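## Task

Unscrew the cap from tube 1 and rest it open side down, lying flat, in cap nest 1. Press CYCLE and keep the cap in that nest until the green lamp lights; aspiration happens a single time. Afterwards screw that cap back onto tube 1 until it will not turn further. Caps on tubes 2, 3 and 4 must remain on; confirm they are tight and turn any loose one down to its stop. Nothing may be left in place only because the robot is holding it. To finish, open the gripper, move the arm away (contact with READY or its housing is allowed), and press READY until it goes down. If any earlier step was not done correctly, pressing READY is worse than leaving it alone.

## Robot and tools

Robot: one 7-joint Kinova Gen3 arm carrying a Robotiq 2F-85 parallel gripper, with a camera on the wrist (cam_wrist) and a fixed overhead camera (cam_high). There is only one arm, so every command is a single row covering it.

Scene frame: origin on the table top straight under the arm base, +z upward, +y to the left when facing along +x. The base may sit slightly tilted on the table. Workspace: a decapping station holds tubes 1 to 4, numbered left to right as viewed from the base. A cap tray has nests 1 to 4 in that same order, plus an amber lamp (aspiration running) and a green lamp (aspiration over). A single housing carries the blue CYCLE key and the green READY key; a key must be pushed in far enough to switch.

execute_actions takes "actions", a list holding zero or one item, and optionally "pictures" (true/false). Empty list: no motion, just the current state plus images. Motion item: {"rows": [...], "steps": n}, with 1 to 15 rows and steps from 6 to 15 (15 if omitted); each step lasts 1/30 s, one row per step, and the last row repeats to fill the count. Wait item: {"steps": n} with n up to 300, counted from the previous result and including your reply time. A refused call moves nothing. Images arrive only with an empty list or pictures true.

Each row has 9 numbers in this order: joint_1 (waist), joint_2 (shoulder), joint_3 (upper arm roll), joint_4 (elbow), joint_5 (forearm roll), joint_6 (wrist pitch), joint_7 (wrist roll), gripper position, gripper speed. The seven joint values are absolute target angles in radians, in the same form as the Joint positions line, not offsets. Ranges: joints 1, 3, 5, 7 are -69.115 to 69.115; joint_2 -2.250 to 2.250; joint_4 -2.580 to 2.580; joint_6 -2.100 to 2.100. Real limits may differ by up to 0.013 rad; a target more than 0.013 past a limit and beyond the current angle is refused, and a target past the real limit is clipped there, reported as "joint sent to its limit" (possibly referring to an action still running).

Gripper position is absolute in [-1, 1]: +1 fully open (85 mm), 0 roughly 41 mm, about -0.8 pads touching, -1 closes until something blocks it at full force (about 190 to 235 N per pad, set by the arm). Gripper speed in [-1, 1]: about 20 mm/s at -1, 85 at 0, 150 at +1. For a gentle grip, open first, then command a width just under the object's. Closing pushes the fingertips roughly 13 mm further out from the wrist, so keep that clearance above surfaces. Release by commanding a width larger than the object. position_measured_pct is about 50 minus 50 times the finger position (0 = fully open); stopping below 90 means something is held or blocking, around 90 means the pads closed on nothing or something very thin.

Motion limits: each step, the commanded angle can lead the measured one by at most 0.304 rad (joints 1 to 4) or 0.266 rad (joints 5 to 7), and targets that would shift the gripper over 70 mm are pulled back. Joints accelerate, stop and arrive together; after a big move the arm may still be short when the result returns. Each result is captured 6 steps before the action ends, and those steps run while you reply. Between calls the arm keeps heading for the last row sent until it stalls.

Result lines: Joint positions and Joint velocities (rad, rad/s, column order); joint torques in the same order (offset and noisy, shifting with contact or load); "joint command not followed" when the clearance check altered targets; HELD marks steps where your row was partly or fully withheld; MOTOR HOT above 60 °C and OVER-TEMPERATURE FAULT at 75 °C, when the arm sags; TORQUE FAULT when contact torque reaches a joint's load limit (48 N m for joints 1 to 4, 30.2 for 5 to 7, held weight included), stopping the arm for 10 s and dropping the rest of the call.

zoom_image: "camera" is "cam_high" or "cam_wrist"; "region" is [x0, y0, x1, y1] in image pixels from the top-left, at most 504 by 504. Both images are 504x504; the prompt supplies cam_high intrinsics and pose. read_manual with "section": "licences" only returns licence text. finished_scene takes "scene", the current scene number, ends it permanently and reports success.

Unscrewing and screwing are done by gripping a cap and turning joint_7 (wrist roll). Avoid: knocking anything off the table, dropping or flinging caps, slamming into the station or keys, pushing hard enough to fault, and holding loads for long while deliberating, which heats motors. Loose items may occasionally get a small nudge from outside, so check caps are seated before finishing.

Each tool is called after "Emit:" by a JSON object that holds its "op" and its "data", one argument or row to a line.

## Session

I'll start by looking at the scene.

Emit:
{"op": "execute_actions", "data": {
  "actions": []
}}

Scene clock: 0.00 s of 10000.00 s.
position_measured_pct=0.0
Joint positions: [ 0.872  1.376 -0.476  1.776 -0.163  0.752  3.188]
Joint velocities: [ 0.     0.001  0.    -0.     0.001  0.    -0.   ]
Joint torques (N m, as the joint torque sensors report them, + toward a larger angle): no reading

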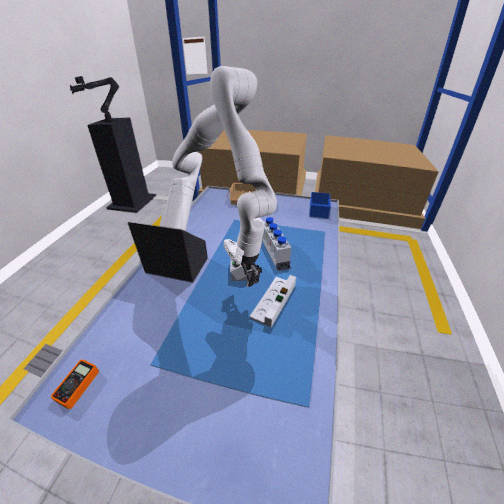

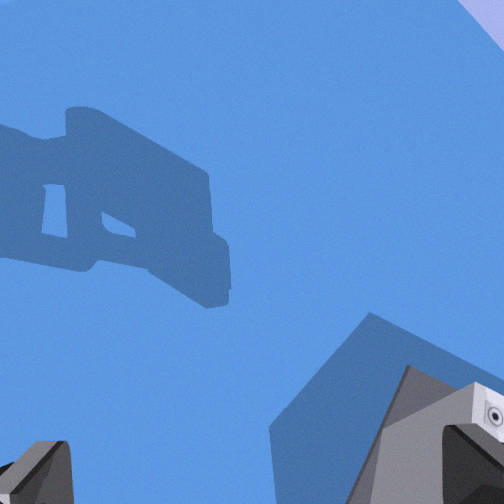

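Emit:
{"op": "zoom_image", "data": {
  "camera": "cam_high",
  "region": [200, 190, 340, 340]
}}

Emit:
{"op": "zoom_image", "data": {
  "camera": "cam_high",
  "region": [100, 40, 360, 300]
}}

Region (200, 190, 340, 340) of cam_high's 504x504 image, scaled by 3.360, with more detail than that image has; it fills the left 470 columns of this view, and the rest is white.

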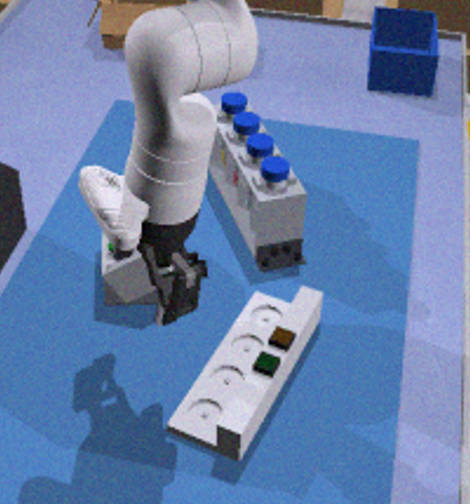

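Region (100, 40, 360, 300) of cam_high's 504x504 image, scaled by 1.938, with more detail than that image has.

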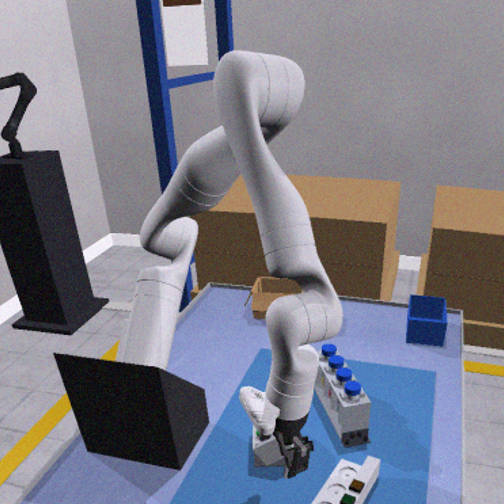

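Emit:
{"op": "zoom_image", "data": {
  "camera": "cam_high",
  "region": [110, 130, 270, 300]
}}

Region (110, 130, 270, 300) of cam_high's 504x504 image, scaled by 2.965, with more detail than that image has; it fills the left 474 columns of this view, and the rest is white.

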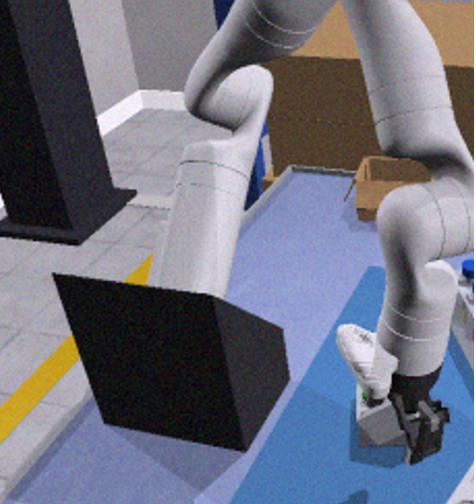

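Emit:
{"op": "zoom_image", "data": {
  "camera": "cam_high",
  "region": [120, 200, 220, 300]
}}

Region (120, 200, 220, 300) of cam_high's 504x504 image, scaled by 5.040, with more detail than that image has.

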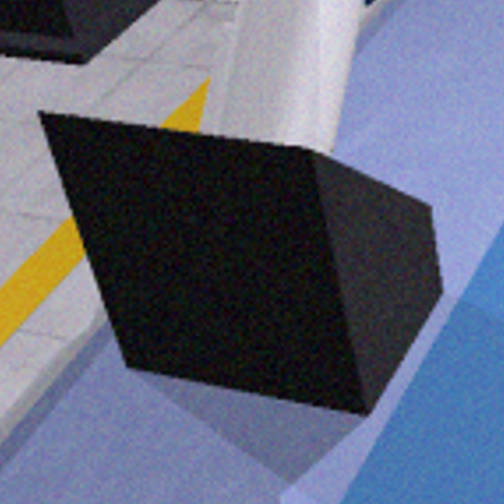

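Emit:
{"op": "zoom_image", "data": {
  "camera": "cam_high",
  "region": [250, 205, 310, 280]
}}

Emit:
{"op": "zoom_image", "data": {
  "camera": "cam_high",
  "region": [240, 265, 310, 335]
}}

Emit:
{"op": "zoom_image", "data": {
  "camera": "cam_high",
  "region": [215, 220, 285, 300]
}}

Region (250, 205, 310, 280) of cam_high's 504x504 image, scaled by 6.720, with more detail than that image has; it fills the left 403 columns of this view, and the rest is white.

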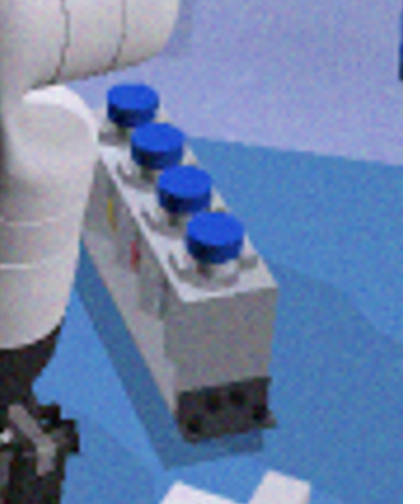

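Region (240, 265, 310, 335) of cam_high's 504x504 image, scaled by 7.200, with more detail than that image has.

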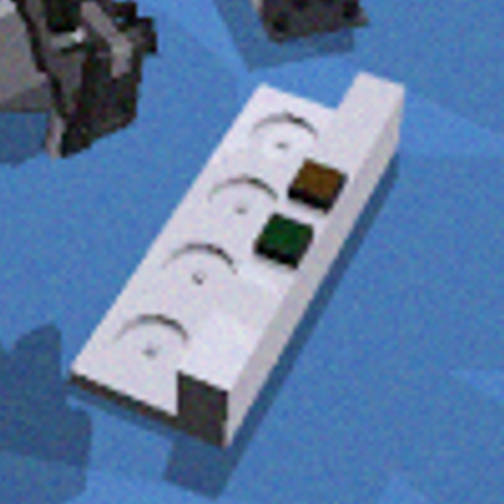

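Region (215, 220, 285, 300) of cam_high's 504x504 image, scaled by 6.300, with more detail than that image has; it fills the left 441 columns of this view, and the rest is white.

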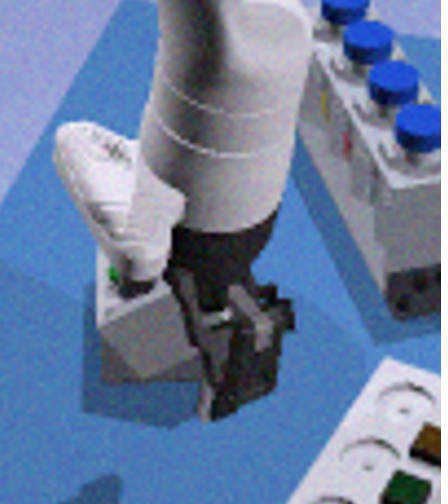

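Emit:
{"op": "zoom_image", "data": {
  "camera": "cam_high",
  "region": [225, 245, 270, 295]
}}

Emit:
{"op": "zoom_image", "data": {
  "camera": "cam_high",
  "region": [190, 60, 290, 160]
}}

Emit:
{"op": "zoom_image", "data": {
  "camera": "cam_high",
  "region": [220, 170, 290, 250]
}}

Region (225, 245, 270, 295) of cam_high's 504x504 image, scaled by 10.080, with more detail than that image has; it fills the left 454 columns of this view, and the rest is white.

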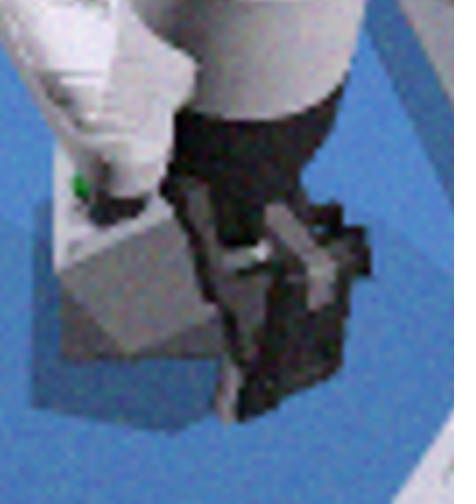

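Region (190, 60, 290, 160) of cam_high's 504x504 image, scaled by 5.040, with more detail than that image has.

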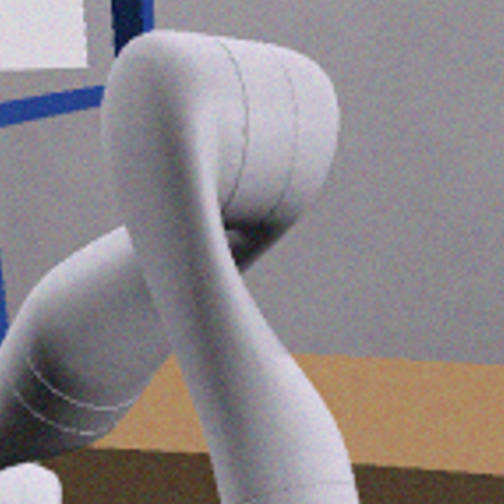

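Region (220, 170, 290, 250) of cam_high's 504x504 image, scaled by 6.300, with more detail than that image has; it fills the left 441 columns of this view, and the rest is white.

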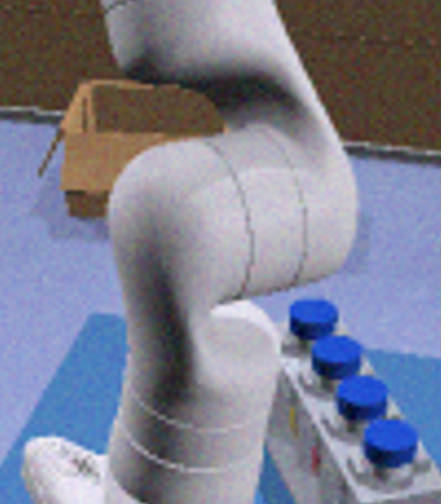

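Emit:
{"op": "zoom_image", "data": {
  "camera": "cam_wrist",
  "region": [0, 380, 504, 504]
}}

Emit:
{"op": "zoom_image", "data": {
  "camera": "cam_wrist",
  "region": [0, 404, 100, 504]
}}

Emit:
{"op": "zoom_image", "data": {
  "camera": "cam_wrist",
  "region": [384, 364, 504, 504]
}}

Region (0, 380, 504, 504) of cam_wrist's 504x504 image, scaled by 1.000; it fills the top 124 rows of this view, and the rest is white.

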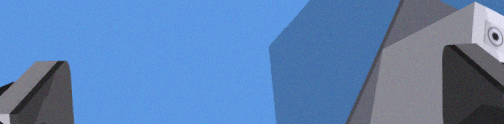

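Region (0, 404, 100, 504) of cam_wrist's 504x504 image, scaled by 5.040.

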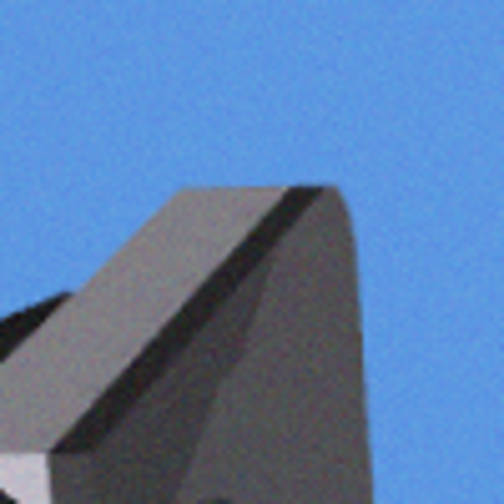

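Region (384, 364, 504, 504) of cam_wrist's 504x504 image, scaled by 3.600; it fills the left 432 columns of this view, and the rest is white.

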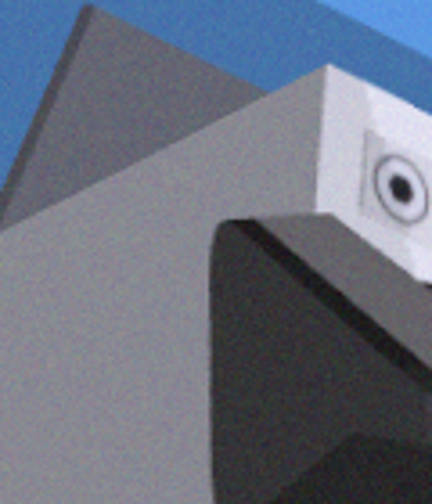

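Emit:
{"op": "execute_actions", "data": {
  "actions": [
    {"rows": [[0.186, 0.183, 0.0, 2.097, -0.841, 1.201, 2.732, 1.0, 0.0]], "steps": 15}
  ],
  "pictures": false
}}

Emit:
{"op": "execute_actions", "data": {
  "actions": [
    {"steps": 45}
  ],
  "pictures": true
}}

Scene clock: 33.30 s of 10000.00 s.
position_measured_pct=0.0
Joint positions: [ 0.692  1.197 -0.309  1.924 -0.308  0.897  3.042]
Joint velocities: [-0.955 -0.943  0.936  0.631 -0.813  0.818 -0.817]
Joint torques (N m, as the joint torque sensors report them, + toward a larger angle): [  9.92 -14.33   3.25  -2.6    0.27   0.73  -0.31]
Steps of this call (steps 1 to 990: nothing new was sent; steps 991 to 999: the first 9 steps of this action). Readings (joint positions | what the end effector reports):
991: [0.871 1.374 -0.475 1.777 -0.163 0.753 3.187] | position_measured_pct=0.0
992: [0.863 1.367 -0.470 1.783 -0.167 0.757 3.183] | position_measured_pct=0.0
994: [0.833 1.336 -0.443 1.809 -0.191 0.779 3.160] | position_measured_pct=0.0
998: [0.723 1.228 -0.340 1.902 -0.281 0.871 3.069] | position_measured_pct=0.0
999: the state above

Scene clock: 34.80 s of 10000.00 s.
position_measured_pct=0.0
Joint positions: [ 0.186  0.183 -0.     2.097 -0.841  1.201  2.732]
Joint velocities: [-0.001 -0.002  0.     0.002 -0.    -0.     0.   ]
Joint torques (N m, as the joint torque sensors report them, + toward a larger angle): [ 6.76 -5.88  5.5  -5.28 -0.15 -0.21 -0.34]
Kept back: nothing.
Steps of this call (steps 1 to 6: the last 6 steps of your previous action; steps 7 to 45: the robot went on to your last target). Readings (joint positions | what the end effector reports):
1: [0.660 1.165 -0.277 1.944 -0.336 0.925 3.015] | position_measured_pct=0.0
2: [0.626 1.132 -0.245 1.963 -0.365 0.955 2.985] | position_measured_pct=0.0
4: [0.558 1.063 -0.185 1.995 -0.424 1.012 2.927] | position_measured_pct=0.0
8: [0.422 0.926 -0.105 2.038 -0.545 1.093 2.843] | position_measured_pct=0.0
45: the state above

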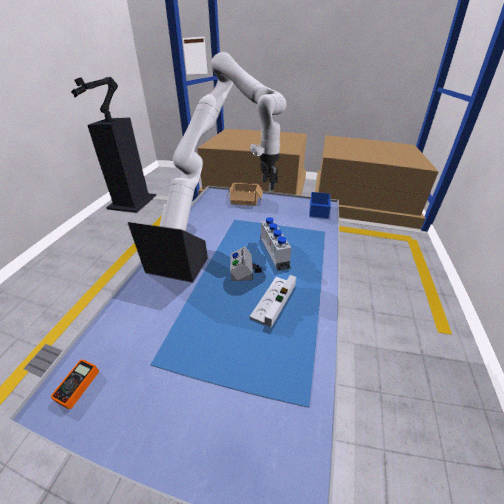

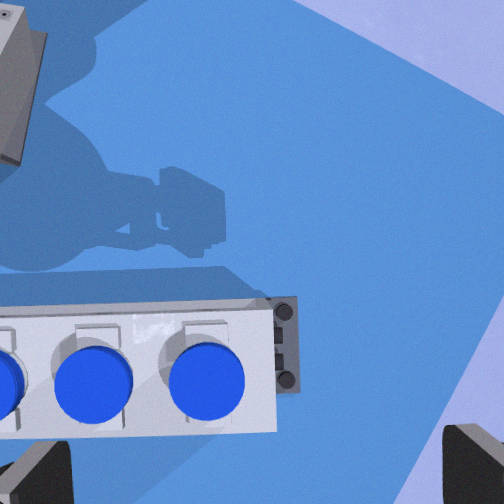

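Emit:
{"op": "zoom_image", "data": {
  "camera": "cam_wrist",
  "region": [150, 280, 310, 440]
}}

Emit:
{"op": "zoom_image", "data": {
  "camera": "cam_wrist",
  "region": [0, 280, 160, 440]
}}

Emit:
{"op": "zoom_image", "data": {
  "camera": "cam_high",
  "region": [215, 120, 315, 280]
}}

Region (150, 280, 310, 440) of cam_wrist's 504x504 image, scaled by 3.150.

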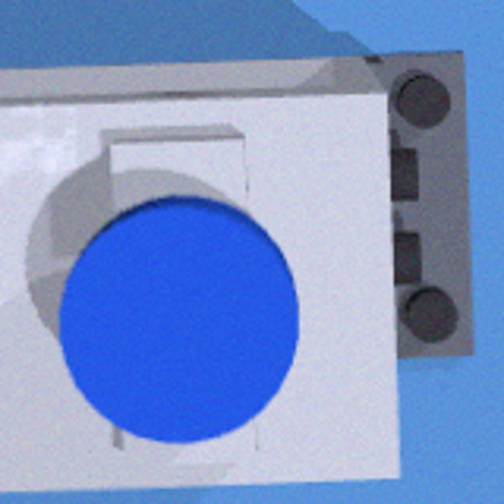

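Region (0, 280, 160, 440) of cam_wrist's 504x504 image, scaled by 3.150.

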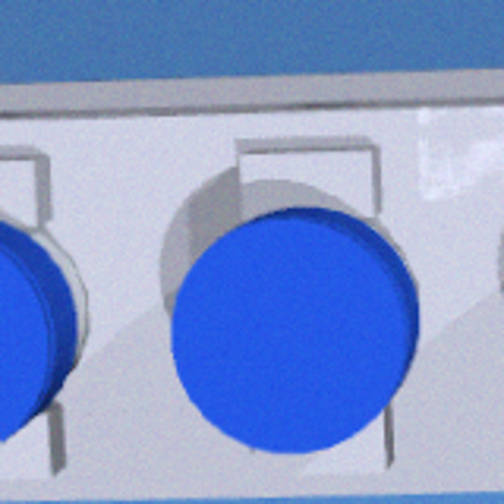

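Region (215, 120, 315, 280) of cam_high's 504x504 image, scaled by 3.150, with more detail than that image has; it fills the left 315 columns of this view, and the rest is white.

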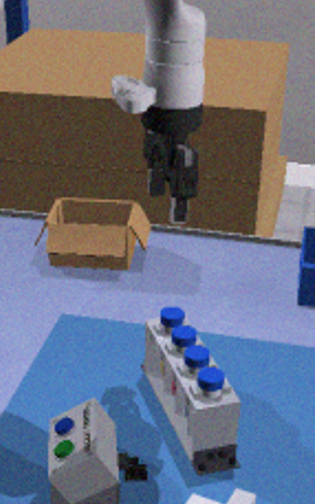

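Emit:
{"op": "execute_actions", "data": {
  "actions": [
    {"rows": [[0.186, 0.183, 0.0, 2.097, -0.841, 1.201, 4.303, 1.0, 0.0]], "steps": 15}
  ],
  "pictures": false
}}

Emit:
{"op": "execute_actions", "data": {
  "actions": [
    {"steps": 40}
  ],
  "pictures": true
}}

Scene clock: 37.13 s of 10000.00 s.
position_measured_pct=0.0
Joint positions: [ 0.186  0.183  0.     2.097 -0.841  1.201  2.994]
Joint velocities: [ 0.001  0.001  0.    -0.     0.001 -0.     1.215]
Joint torques (N m, as the joint torque sensors report them, + toward a larger angle): [ 6.68 -5.74  5.3  -5.17 -0.13 -0.29 -0.34]
Steps of this call (steps 1 to 15: the robot went on to your last target; steps 16 to 61: nothing new was sent; steps 62 to 70: the first 9 steps of this action). Readings (joint positions | what the end effector reports):
62: [0.186 0.183 -0.000 2.097 -0.841 1.201 2.733] | position_measured_pct=0.0
63: [0.186 0.183 0.000 2.097 -0.841 1.201 2.743] | position_measured_pct=0.0
65: [0.186 0.183 0.000 2.097 -0.841 1.201 2.793] | position_measured_pct=0.0
69: [0.186 0.183 0.000 2.097 -0.841 1.201 2.953] | position_measured_pct=0.0
70: the state above

Scene clock: 38.47 s of 10000.00 s.
position_measured_pct=0.0
Joint positions: [ 0.186  0.183 -0.     2.097 -0.841  1.201  4.303]
Joint velocities: [ 0.001  0.    -0.     0.001  0.001 -0.    -0.   ]
Joint torques (N m, as the joint torque sensors report them, + toward a larger angle): [ 6.84 -5.87  5.41 -5.29 -0.21 -0.32 -0.23]
Kept back: nothing.
Steps of this call (steps 1 to 6: the last 6 steps of your previous action; steps 7 to 40: the robot went on to your last target). Readings (joint positions | what the end effector reports):
1: [0.186 0.183 0.000 2.097 -0.841 1.201 3.035] | position_measured_pct=0.0
2: [0.186 0.183 0.000 2.097 -0.841 1.201 3.075] | position_measured_pct=0.0
4: [0.186 0.183 0.000 2.097 -0.841 1.201 3.157] | position_measured_pct=0.0
8: [0.186 0.183 0.000 2.097 -0.841 1.201 3.319] | position_measured_pct=0.0
40: the state above

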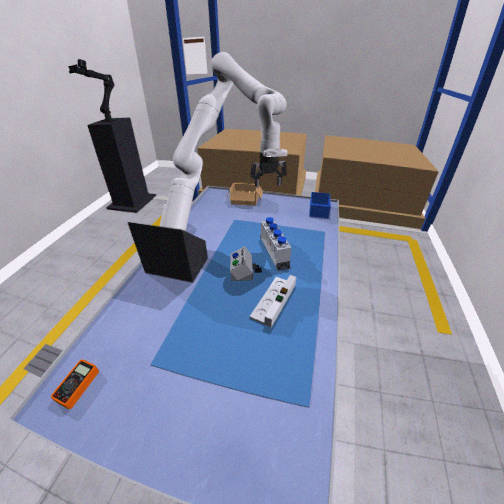

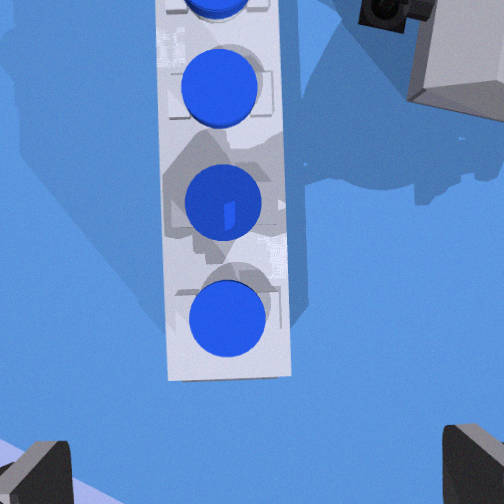

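Emit:
{"op": "zoom_image", "data": {
  "camera": "cam_wrist",
  "region": [150, 240, 310, 400]
}}

Emit:
{"op": "zoom_image", "data": {
  "camera": "cam_wrist",
  "region": [140, 0, 300, 250]
}}

Region (150, 240, 310, 400) of cam_wrist's 504x504 image, scaled by 3.150.

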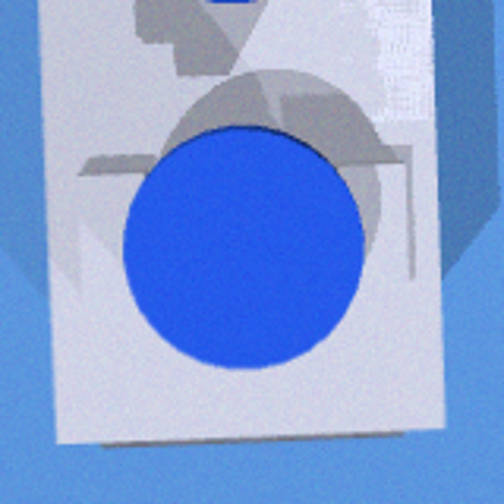

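Region (140, 0, 300, 250) of cam_wrist's 504x504 image, scaled by 2.016; it fills the left 323 columns of this view, and the rest is white.

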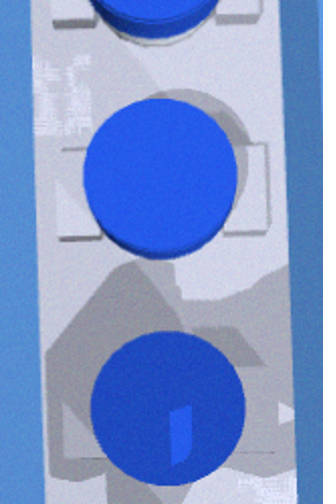

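Emit:
{"op": "zoom_image", "data": {
  "camera": "cam_high",
  "region": [260, 210, 300, 255]
}}

Emit:
{"op": "zoom_image", "data": {
  "camera": "cam_high",
  "region": [220, 235, 270, 290]
}}

Region (260, 210, 300, 255) of cam_high's 504x504 image, scaled by 11.200, with more detail than that image has.

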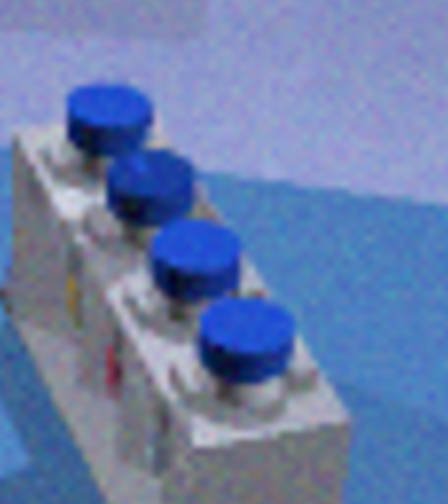

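Region (220, 235, 270, 290) of cam_high's 504x504 image, scaled by 9.164, with more detail than that image has; it fills the left 458 columns of this view, and the rest is white.

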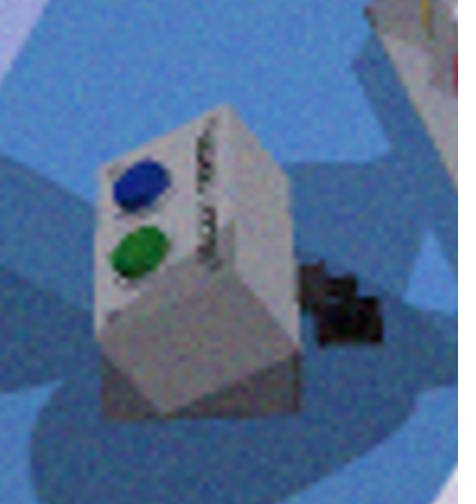

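Emit:
{"op": "execute_actions", "data": {
  "actions": [
    {"rows": [[-0.0116, 0.3678, 0.0, 2.1962, -1.0785, 0.9312, 4.4817, 1.0, 0.0]], "steps": 15}
  ],
  "pictures": false
}}

Emit:
{"op": "execute_actions", "data": {
  "actions": [
    {"steps": 12}
  ],
  "pictures": true
}}

Scene clock: 48.30 s of 10000.00 s.
position_measured_pct=0.0
Joint positions: [ 0.025  0.334 -0.001  2.177 -1.034  0.983  4.448]
Joint velocities: [-0.491  0.473 -0.013  0.296 -0.728 -0.824  0.553]
Joint torques (N m, as the joint torque sensors report them, + toward a larger angle): [  9.81 -11.3    7.13  -4.17  -0.08  -0.13  -0.19]
Steps of this call (steps 1 to 30: the robot went on to your last target; steps 31 to 286: nothing new was sent; steps 287 to 295: the first 9 steps of this action). Readings (joint positions | what the end effector reports):
287: [0.184 0.184 0.000 2.097 -0.842 1.200 4.304] | position_measured_pct=0.0
288: [0.177 0.191 0.001 2.100 -0.848 1.193 4.308] | position_measured_pct=0.0
290: [0.146 0.219 0.001 2.114 -0.879 1.157 4.332] | position_measured_pct=0.0
294: [0.044 0.316 -0.000 2.166 -1.006 1.014 4.427] | position_measured_pct=0.0
295: the state above

Scene clock: 48.70 s of 10000.00 s.
position_measured_pct=0.0
Joint positions: [-0.011  0.367 -0.     2.196 -1.078  0.931  4.482]
Joint velocities: [-0.007  0.005  0.    -0.    -0.    -0.    -0.   ]
Joint torques (N m, as the joint torque sensors report them, + toward a larger angle): [ 8.16 -8.92  5.32 -3.1  -0.22 -0.3  -0.29]
Kept back: nothing.
Steps of this call (steps 1 to 6: the last 6 steps of your previous action; steps 7 to 12: the robot went on to your last target). Readings (joint positions | what the end effector reports):
1: [0.011 0.347 -0.001 2.185 -1.055 0.959 4.464] | position_measured_pct=0.0
2: [0.002 0.356 -0.001 2.191 -1.069 0.943 4.475] | position_measured_pct=0.0
4: [-0.003 0.361 -0.001 2.195 -1.078 0.932 4.481] | position_measured_pct=0.0
8: [-0.009 0.366 -0.000 2.196 -1.078 0.931 4.482] | position_measured_pct=0.0
12: the state above

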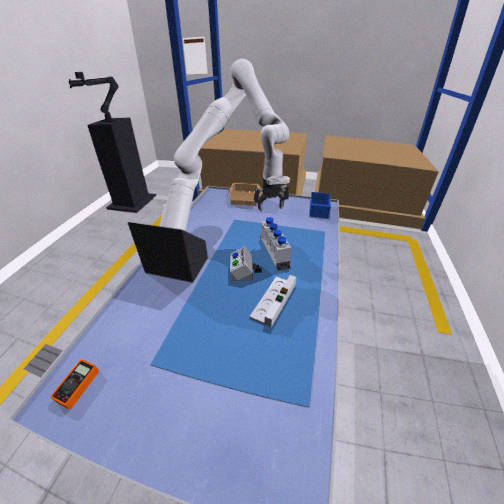

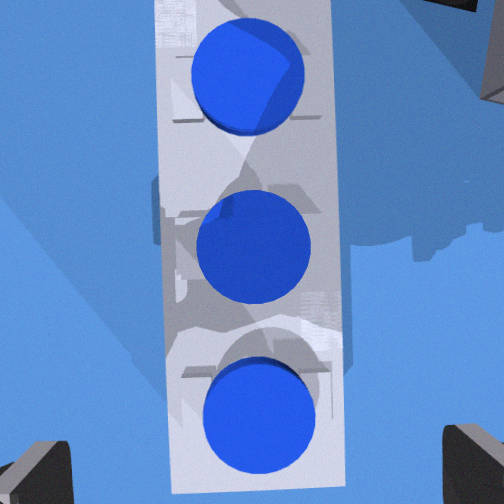

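Emit:
{"op": "zoom_image", "data": {
  "camera": "cam_wrist",
  "region": [170, 334, 350, 504]
}}

Emit:
{"op": "zoom_image", "data": {
  "camera": "cam_wrist",
  "region": [160, 160, 340, 330]
}}

Emit:
{"op": "zoom_image", "data": {
  "camera": "cam_wrist",
  "region": [160, 0, 340, 170]
}}

Region (170, 334, 350, 504) of cam_wrist's 504x504 image, scaled by 2.800.

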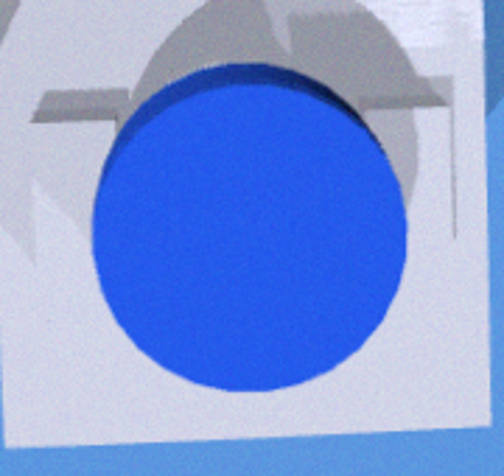

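Region (160, 160, 340, 330) of cam_wrist's 504x504 image, scaled by 2.800.

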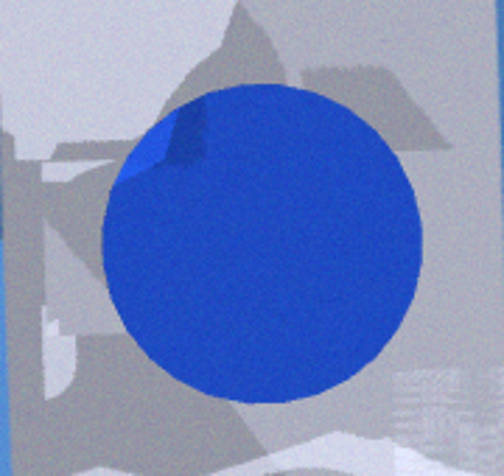

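Region (160, 0, 340, 170) of cam_wrist's 504x504 image, scaled by 2.800.

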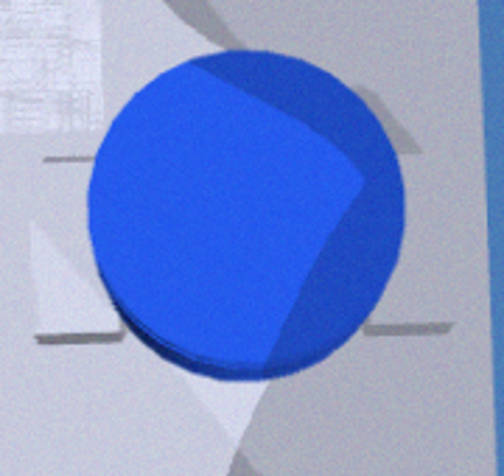

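Emit:
{"op": "execute_actions", "data": {
  "actions": [
    {"rows": [[-0.0116, 0.3678, 0.0, 2.1962, -1.0785, 0.9312, 7.6233, 1.0, 0.0]], "steps": 15}
  ],
  "pictures": false
}}

Emit:
{"op": "execute_actions", "data": {
  "actions": [
    {"steps": 78}
  ],
  "pictures": true
}}

Scene clock: 52.37 s of 10000.00 s.
position_measured_pct=0.0
Joint positions: [-0.012  0.368  0.     2.196 -1.079  0.931  4.744]
Joint velocities: [-0.001 -0.001 -0.    -0.001  0.     0.001  1.216]
Joint torques (N m, as the joint torque sensors report them, + toward a larger angle): [ 8.28 -8.66  5.37 -3.03 -0.21 -0.21 -0.24]
Steps of this call (steps 1 to 30: the robot went on to your last target; steps 31 to 101: nothing new was sent; steps 102 to 110: the first 9 steps of this action). Readings (joint positions | what the end effector reports):
102: [-0.012 0.368 0.000 2.196 -1.079 0.931 4.483] | position_measured_pct=0.0
103: [-0.012 0.368 0.000 2.196 -1.079 0.931 4.492] | position_measured_pct=0.0
105: [-0.012 0.368 0.000 2.196 -1.079 0.931 4.543] | position_measured_pct=0.0
109: [-0.012 0.368 0.000 2.196 -1.079 0.931 4.703] | position_measured_pct=0.0
110: the state above

Scene clock: 54.97 s of 10000.00 s.
position_measured_pct=0.0
Joint positions: [-0.012  0.368 -0.     2.196 -1.079  0.931  7.623]
Joint velocities: [ 0.002  0.001 -0.    -0.     0.001  0.    -0.   ]
Joint torques (N m, as the joint torque sensors report them, + toward a larger angle): [ 8.22 -8.65  5.2  -2.98 -0.23 -0.17 -0.35]
Kept back: nothing.
Steps of this call (steps 1 to 6: the last 6 steps of your previous action; steps 7 to 78: the robot went on to your last target). Readings (joint positions | what the end effector reports):
1: [-0.012 0.368 0.000 2.196 -1.079 0.931 4.784] | position_measured_pct=0.0
2: [-0.012 0.368 0.000 2.196 -1.079 0.931 4.825] | position_measured_pct=0.0
4: [-0.012 0.368 0.000 2.196 -1.079 0.931 4.906] | position_measured_pct=0.0
8: [-0.012 0.368 0.000 2.196 -1.079 0.931 5.069] | position_measured_pct=0.0
78: the state above

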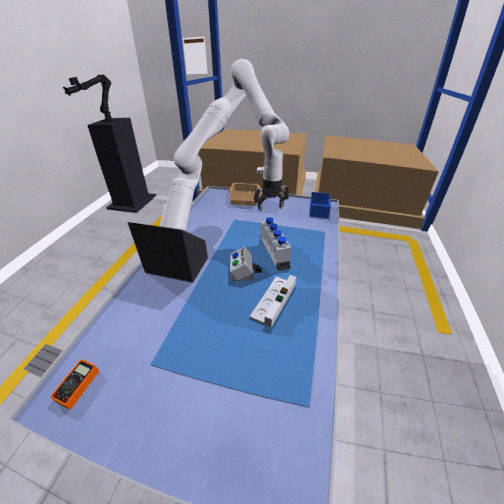

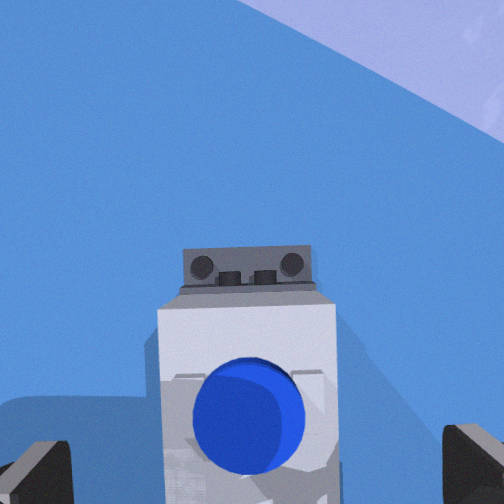

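Emit:
{"op": "zoom_image", "data": {
  "camera": "cam_wrist",
  "region": [160, 334, 340, 504]
}}

Emit:
{"op": "zoom_image", "data": {
  "camera": "cam_wrist",
  "region": [140, 220, 360, 400]
}}

Region (160, 334, 340, 504) of cam_wrist's 504x504 image, scaled by 2.800.

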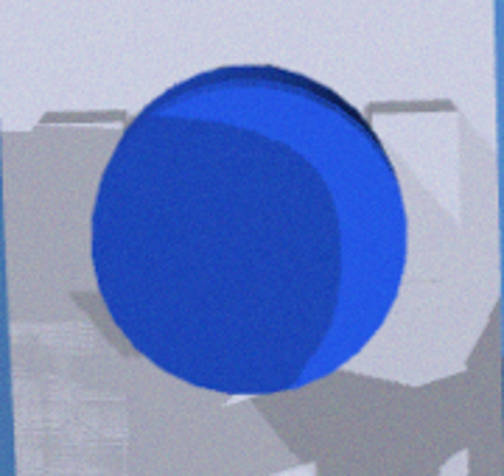

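Region (140, 220, 360, 400) of cam_wrist's 504x504 image, scaled by 2.291; it fills the top 412 rows of this view, and the rest is white.

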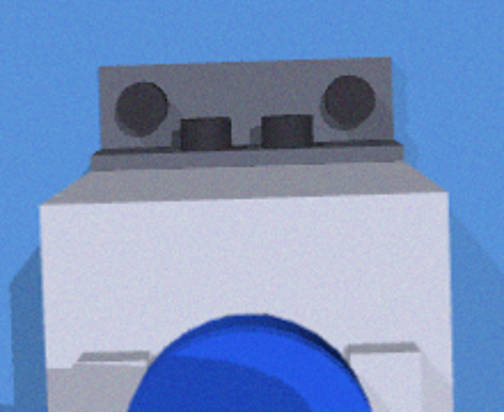

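Emit:
{"op": "execute_actions", "data": {
  "actions": [
    {"rows": [[-0.1201, 0.4620, 0.0, 2.2567, -1.2994, 0.8225, 7.7986, 1.0, 0.0]], "steps": 15}
  ],
  "pictures": true
}}

Scene clock: 61.03 s of 10000.00 s.
position_measured_pct=0.0
Joint positions: [-0.113  0.457 -0.001  2.254 -1.293  0.826  7.794]
Joint velocities: [-0.058  0.056 -0.001  0.069 -0.27  -0.133  0.217]
Joint torques (N m, as the joint torque sensors report them, + toward a larger angle): [ 10.44 -12.06   6.41  -2.31  -0.2   -0.11  -0.24]
Steps of this call (steps 1 to 15: the robot went on to your last target; steps 16 to 173: nothing new was sent; steps 174 to 182: the first 9 steps of this action). Readings (joint positions | what the end effector reports):
174: [-0.013 0.369 0.000 2.197 -1.080 0.930 7.624] | position_measured_pct=0.0
175: [-0.020 0.375 0.001 2.199 -1.089 0.925 7.632] | position_measured_pct=0.0
177: [-0.049 0.399 0.001 2.214 -1.140 0.900 7.672] | position_measured_pct=0.0
181: [-0.109 0.453 -0.001 2.251 -1.279 0.833 7.783] | position_measured_pct=0.0
182: the state above

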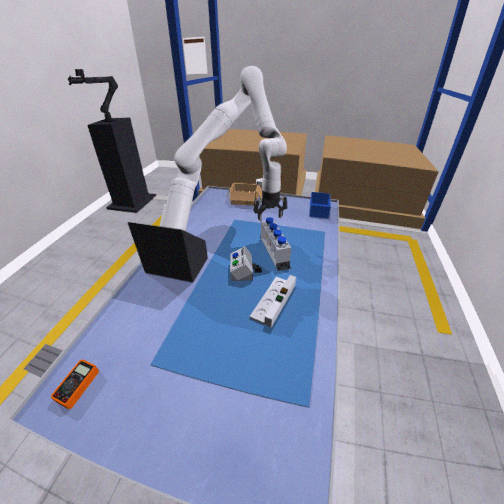

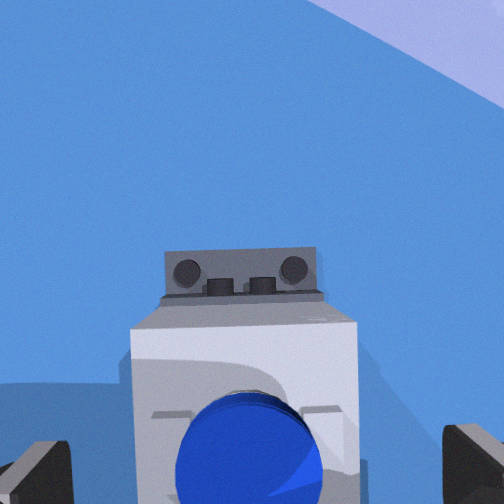

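Emit:
{"op": "execute_actions", "data": {
  "actions": []
}}

Emit:
{"op": "zoom_image", "data": {
  "camera": "cam_wrist",
  "region": [150, 364, 350, 504]
}}

Scene clock: 61.23 s of 10000.00 s.
position_measured_pct=0.0
Joint positions: [-0.118  0.461 -0.     2.257 -1.299  0.823  7.799]
Joint velocities: [-0.015  0.011  0.     0.001 -0.    -0.001  0.   ]
Joint torques (N m, as the joint torque sensors report them, + toward a larger angle): [  8.45 -10.01   5.    -1.58  -0.35  -0.2   -0.29]
Kept back: nothing.
Steps of this call (steps 1 to 6: the last 6 steps of your previous action). Readings (joint positions | what the end effector reports):
1: [-0.114 0.457 -0.001 2.256 -1.298 0.824 7.798] | position_measured_pct=0.0
2: [-0.115 0.458 -0.000 2.256 -1.299 0.823 7.799] | position_measured_pct=0.0
4: [-0.117 0.460 -0.000 2.256 -1.299 0.823 7.799] | position_measured_pct=0.0
6: the state above

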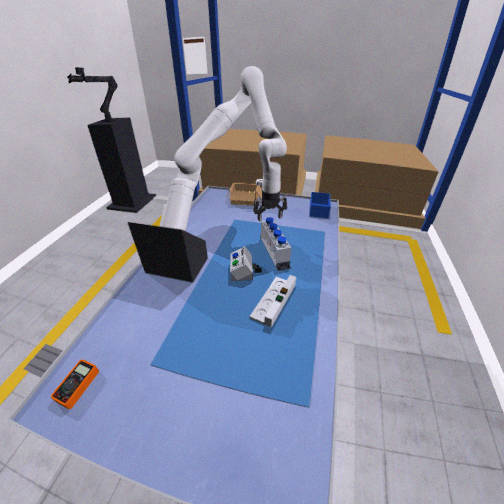

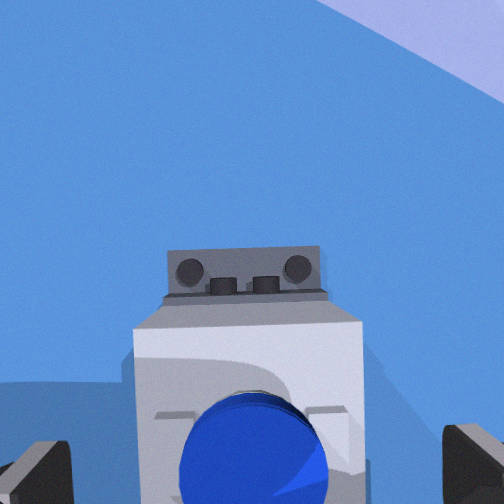

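Region (150, 364, 350, 504) of cam_wrist's 504x504 image, scaled by 2.520; it fills the top 353 rows of this view, and the rest is white.

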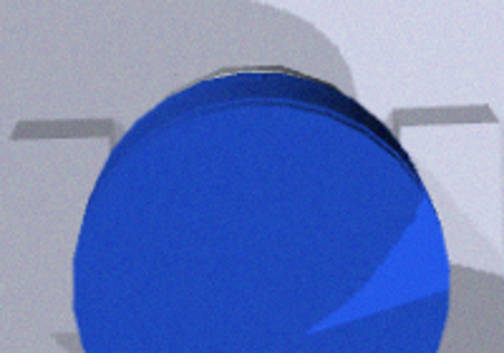

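Emit:
{"op": "execute_actions", "data": {
  "actions": []
}}

Emit:
{"op": "zoom_image", "data": {
  "camera": "cam_wrist",
  "region": [150, 364, 350, 504]
}}

Scene clock: 61.87 s of 10000.00 s.
position_measured_pct=0.0
Joint positions: [-0.12   0.462 -0.     2.257 -1.299  0.823  7.799]
Joint velocities: [ 0.001  0.001  0.    -0.002  0.    -0.    -0.   ]
Joint torques (N m, as the joint torque sensors report them, + toward a larger angle): [ 8.68 -9.73  5.09 -1.54 -0.33 -0.15 -0.31]
Kept back: nothing.
Steps of this call (steps 1 to 15: the robot went on to your last target; steps 16 to 19: nothing new was sent). Readings (joint positions | what the end effector reports):
1: [-0.119 0.461 -0.000 2.257 -1.299 0.823 7.799] | position_measured_pct=0.0
2: [-0.119 0.461 -0.000 2.257 -1.299 0.823 7.799] | position_measured_pct=0.0
4: [-0.120 0.462 -0.000 2.257 -1.299 0.823 7.799] | position_measured_pct=0.0
8: [-0.120 0.462 -0.000 2.257 -1.299 0.823 7.799] | position_measured_pct=0.0
19: the state above
The arm was judged still, so your last target was given up. Only a new action makes it travel on or press farther. Fingers that are still opening or closing keep moving.

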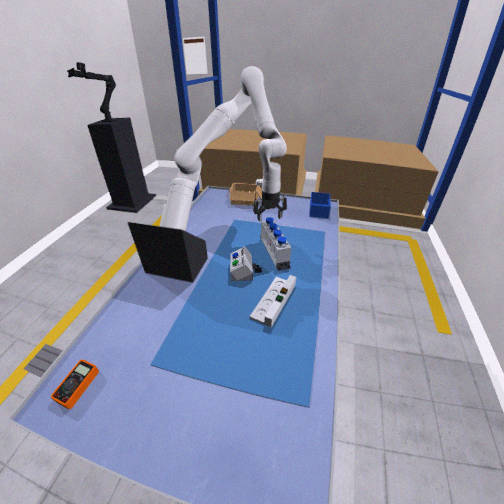

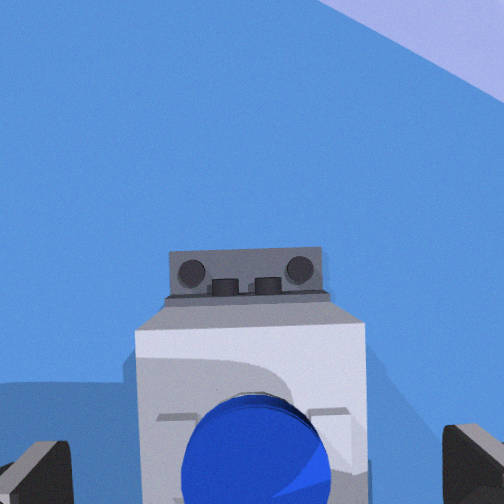

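Region (150, 364, 350, 504) of cam_wrist's 504x504 image, scaled by 2.520; it fills the top 353 rows of this view, and the rest is white.

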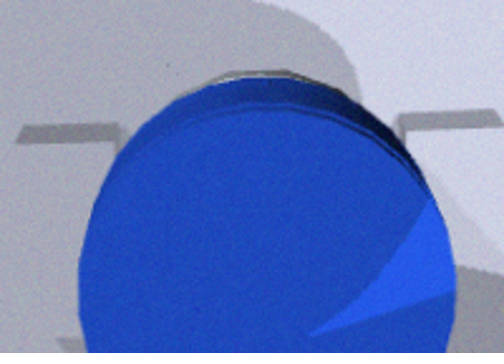

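Emit:
{"op": "zoom_image", "data": {
  "camera": "cam_wrist",
  "region": [200, 380, 310, 440]
}}

Emit:
{"op": "zoom_image", "data": {
  "camera": "cam_wrist",
  "region": [170, 420, 340, 504]
}}

Region (200, 380, 310, 440) of cam_wrist's 504x504 image, scaled by 4.582; it fills the top 275 rows of this view, and the rest is white.

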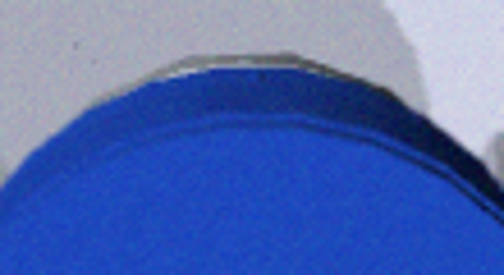

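Region (170, 420, 340, 504) of cam_wrist's 504x504 image, scaled by 2.965; it fills the top 249 rows of this view, and the rest is white.

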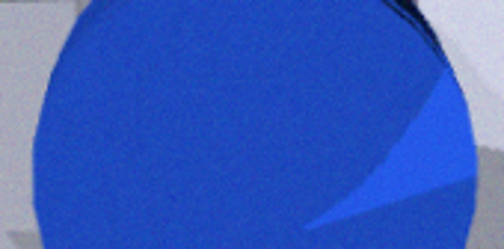

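Emit:
{"op": "execute_actions", "data": {
  "actions": [
    {"rows": [[-0.1201, 0.4620, 0.0, 2.2567, -1.2994, 0.8225, 7.7986, -1.0, 0.3]], "steps": 15}
  ],
  "pictures": false
}}

Emit:
{"op": "execute_actions", "data": {
  "actions": [
    {"steps": 8}
  ],
  "pictures": true
}}

Scene clock: 64.27 s of 10000.00 s.
position_measured_pct=23.4
Joint positions: [-0.12   0.462 -0.     2.257 -1.299  0.823  7.799]
Joint velocities: [ 0.001  0.     0.    -0.001 -0.    -0.    -0.   ]
Joint torques (N m, as the joint torque sensors report them, + toward a larger angle): [ 8.56 -9.75  5.04 -1.49 -0.27 -0.22 -0.28]
Steps of this call (steps 1 to 63: nothing new was sent; steps 64 to 72: the first 9 steps of this action). Readings (joint positions | what the end effector reports):
64: [-0.120 0.462 0.000 2.257 -1.299 0.823 7.799] | position_measured_pct=0.0
65: [-0.120 0.462 0.000 2.257 -1.299 0.822 7.799] | position_measured_pct=0.8
67: [-0.120 0.462 0.000 2.257 -1.299 0.822 7.799] | position_measured_pct=5.6
71: [-0.120 0.462 -0.000 2.257 -1.299 0.823 7.799] | position_measured_pct=19.8
72: the state above

Scene clock: 64.53 s of 10000.00 s.
position_measured_pct=52.8
Joint positions: [-0.12   0.462  0.     2.257 -1.299  0.823  7.799]
Joint velocities: [-0.001 -0.001  0.003  0.011  0.043  0.004 -0.   ]
Joint torques (N m, as the joint torque sensors report them, + toward a larger angle): [ 8.45 -9.86  5.26 -1.45 -0.81  0.02 -0.35]
Kept back: nothing.
Steps of this call (steps 1 to 6: the last 6 steps of your previous action; steps 7 to 8: the robot went on to your last target). Readings (joint positions | what the end effector reports):
1: [-0.120 0.462 -0.000 2.257 -1.299 0.823 7.799] | position_measured_pct=27.0
2: [-0.120 0.462 -0.000 2.257 -1.299 0.823 7.799] | position_measured_pct=30.6
4: [-0.120 0.462 -0.000 2.257 -1.299 0.823 7.799] | position_measured_pct=38.1
8: the state above

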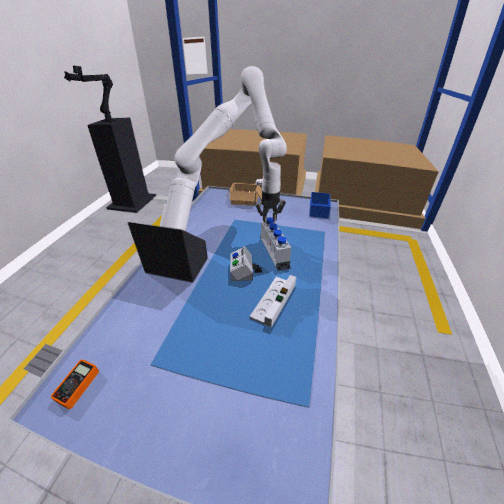

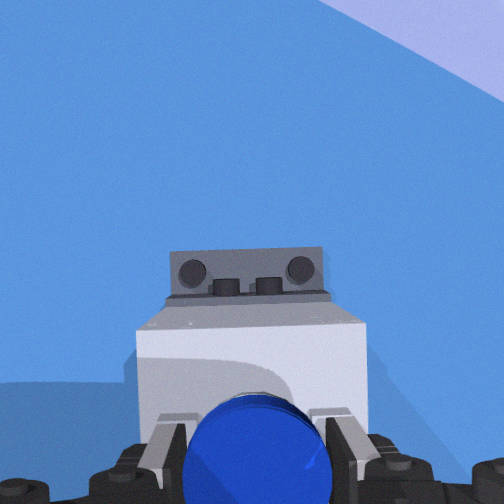

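Emit:
{"op": "execute_actions", "data": {
  "actions": []
}}

Scene clock: 66.27 s of 10000.00 s.
position_measured_pct=61.1
Joint positions: [-0.119  0.461  0.001  2.258 -1.298  0.823  7.799]
Joint velocities: [-0.001  0.001 -0.    -0.    -0.    -0.     0.   ]
Joint torques (N m, as the joint torque sensors report them, + toward a larger angle): [ 7.77 -8.79  4.47 -2.42 -1.01 -0.68 -0.36]
Kept back: nothing.
Steps of this call (steps 1 to 15: the robot went on to your last target; steps 16 to 52: nothing new was sent). Readings (joint positions | what the end effector reports):
1: [-0.120 0.462 0.001 2.258 -1.298 0.823 7.799] | position_measured_pct=56.3
2: [-0.119 0.461 0.001 2.258 -1.298 0.824 7.799] | position_measured_pct=59.1
4: [-0.119 0.461 0.001 2.258 -1.298 0.823 7.799] | position_measured_pct=61.1
8: [-0.119 0.461 0.001 2.258 -1.298 0.823 7.799] | position_measured_pct=61.1
52: the state above
The arm was judged still, so your last target was given up. Only a new action makes it travel on or press farther. Fingers that are still opening or closing keep moving.

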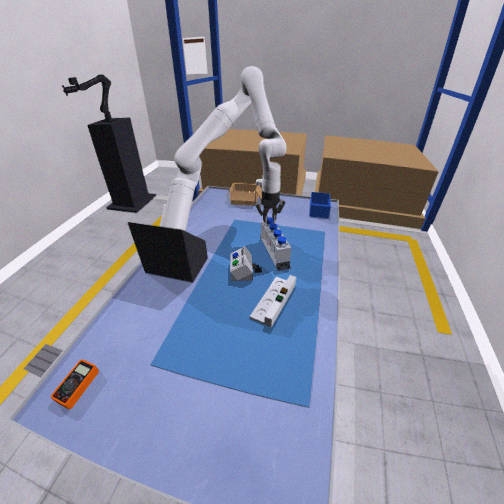

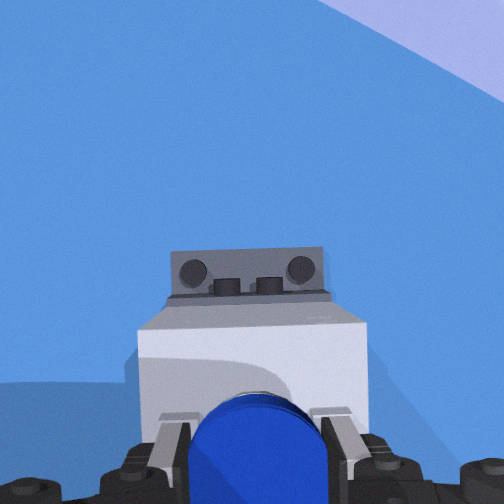

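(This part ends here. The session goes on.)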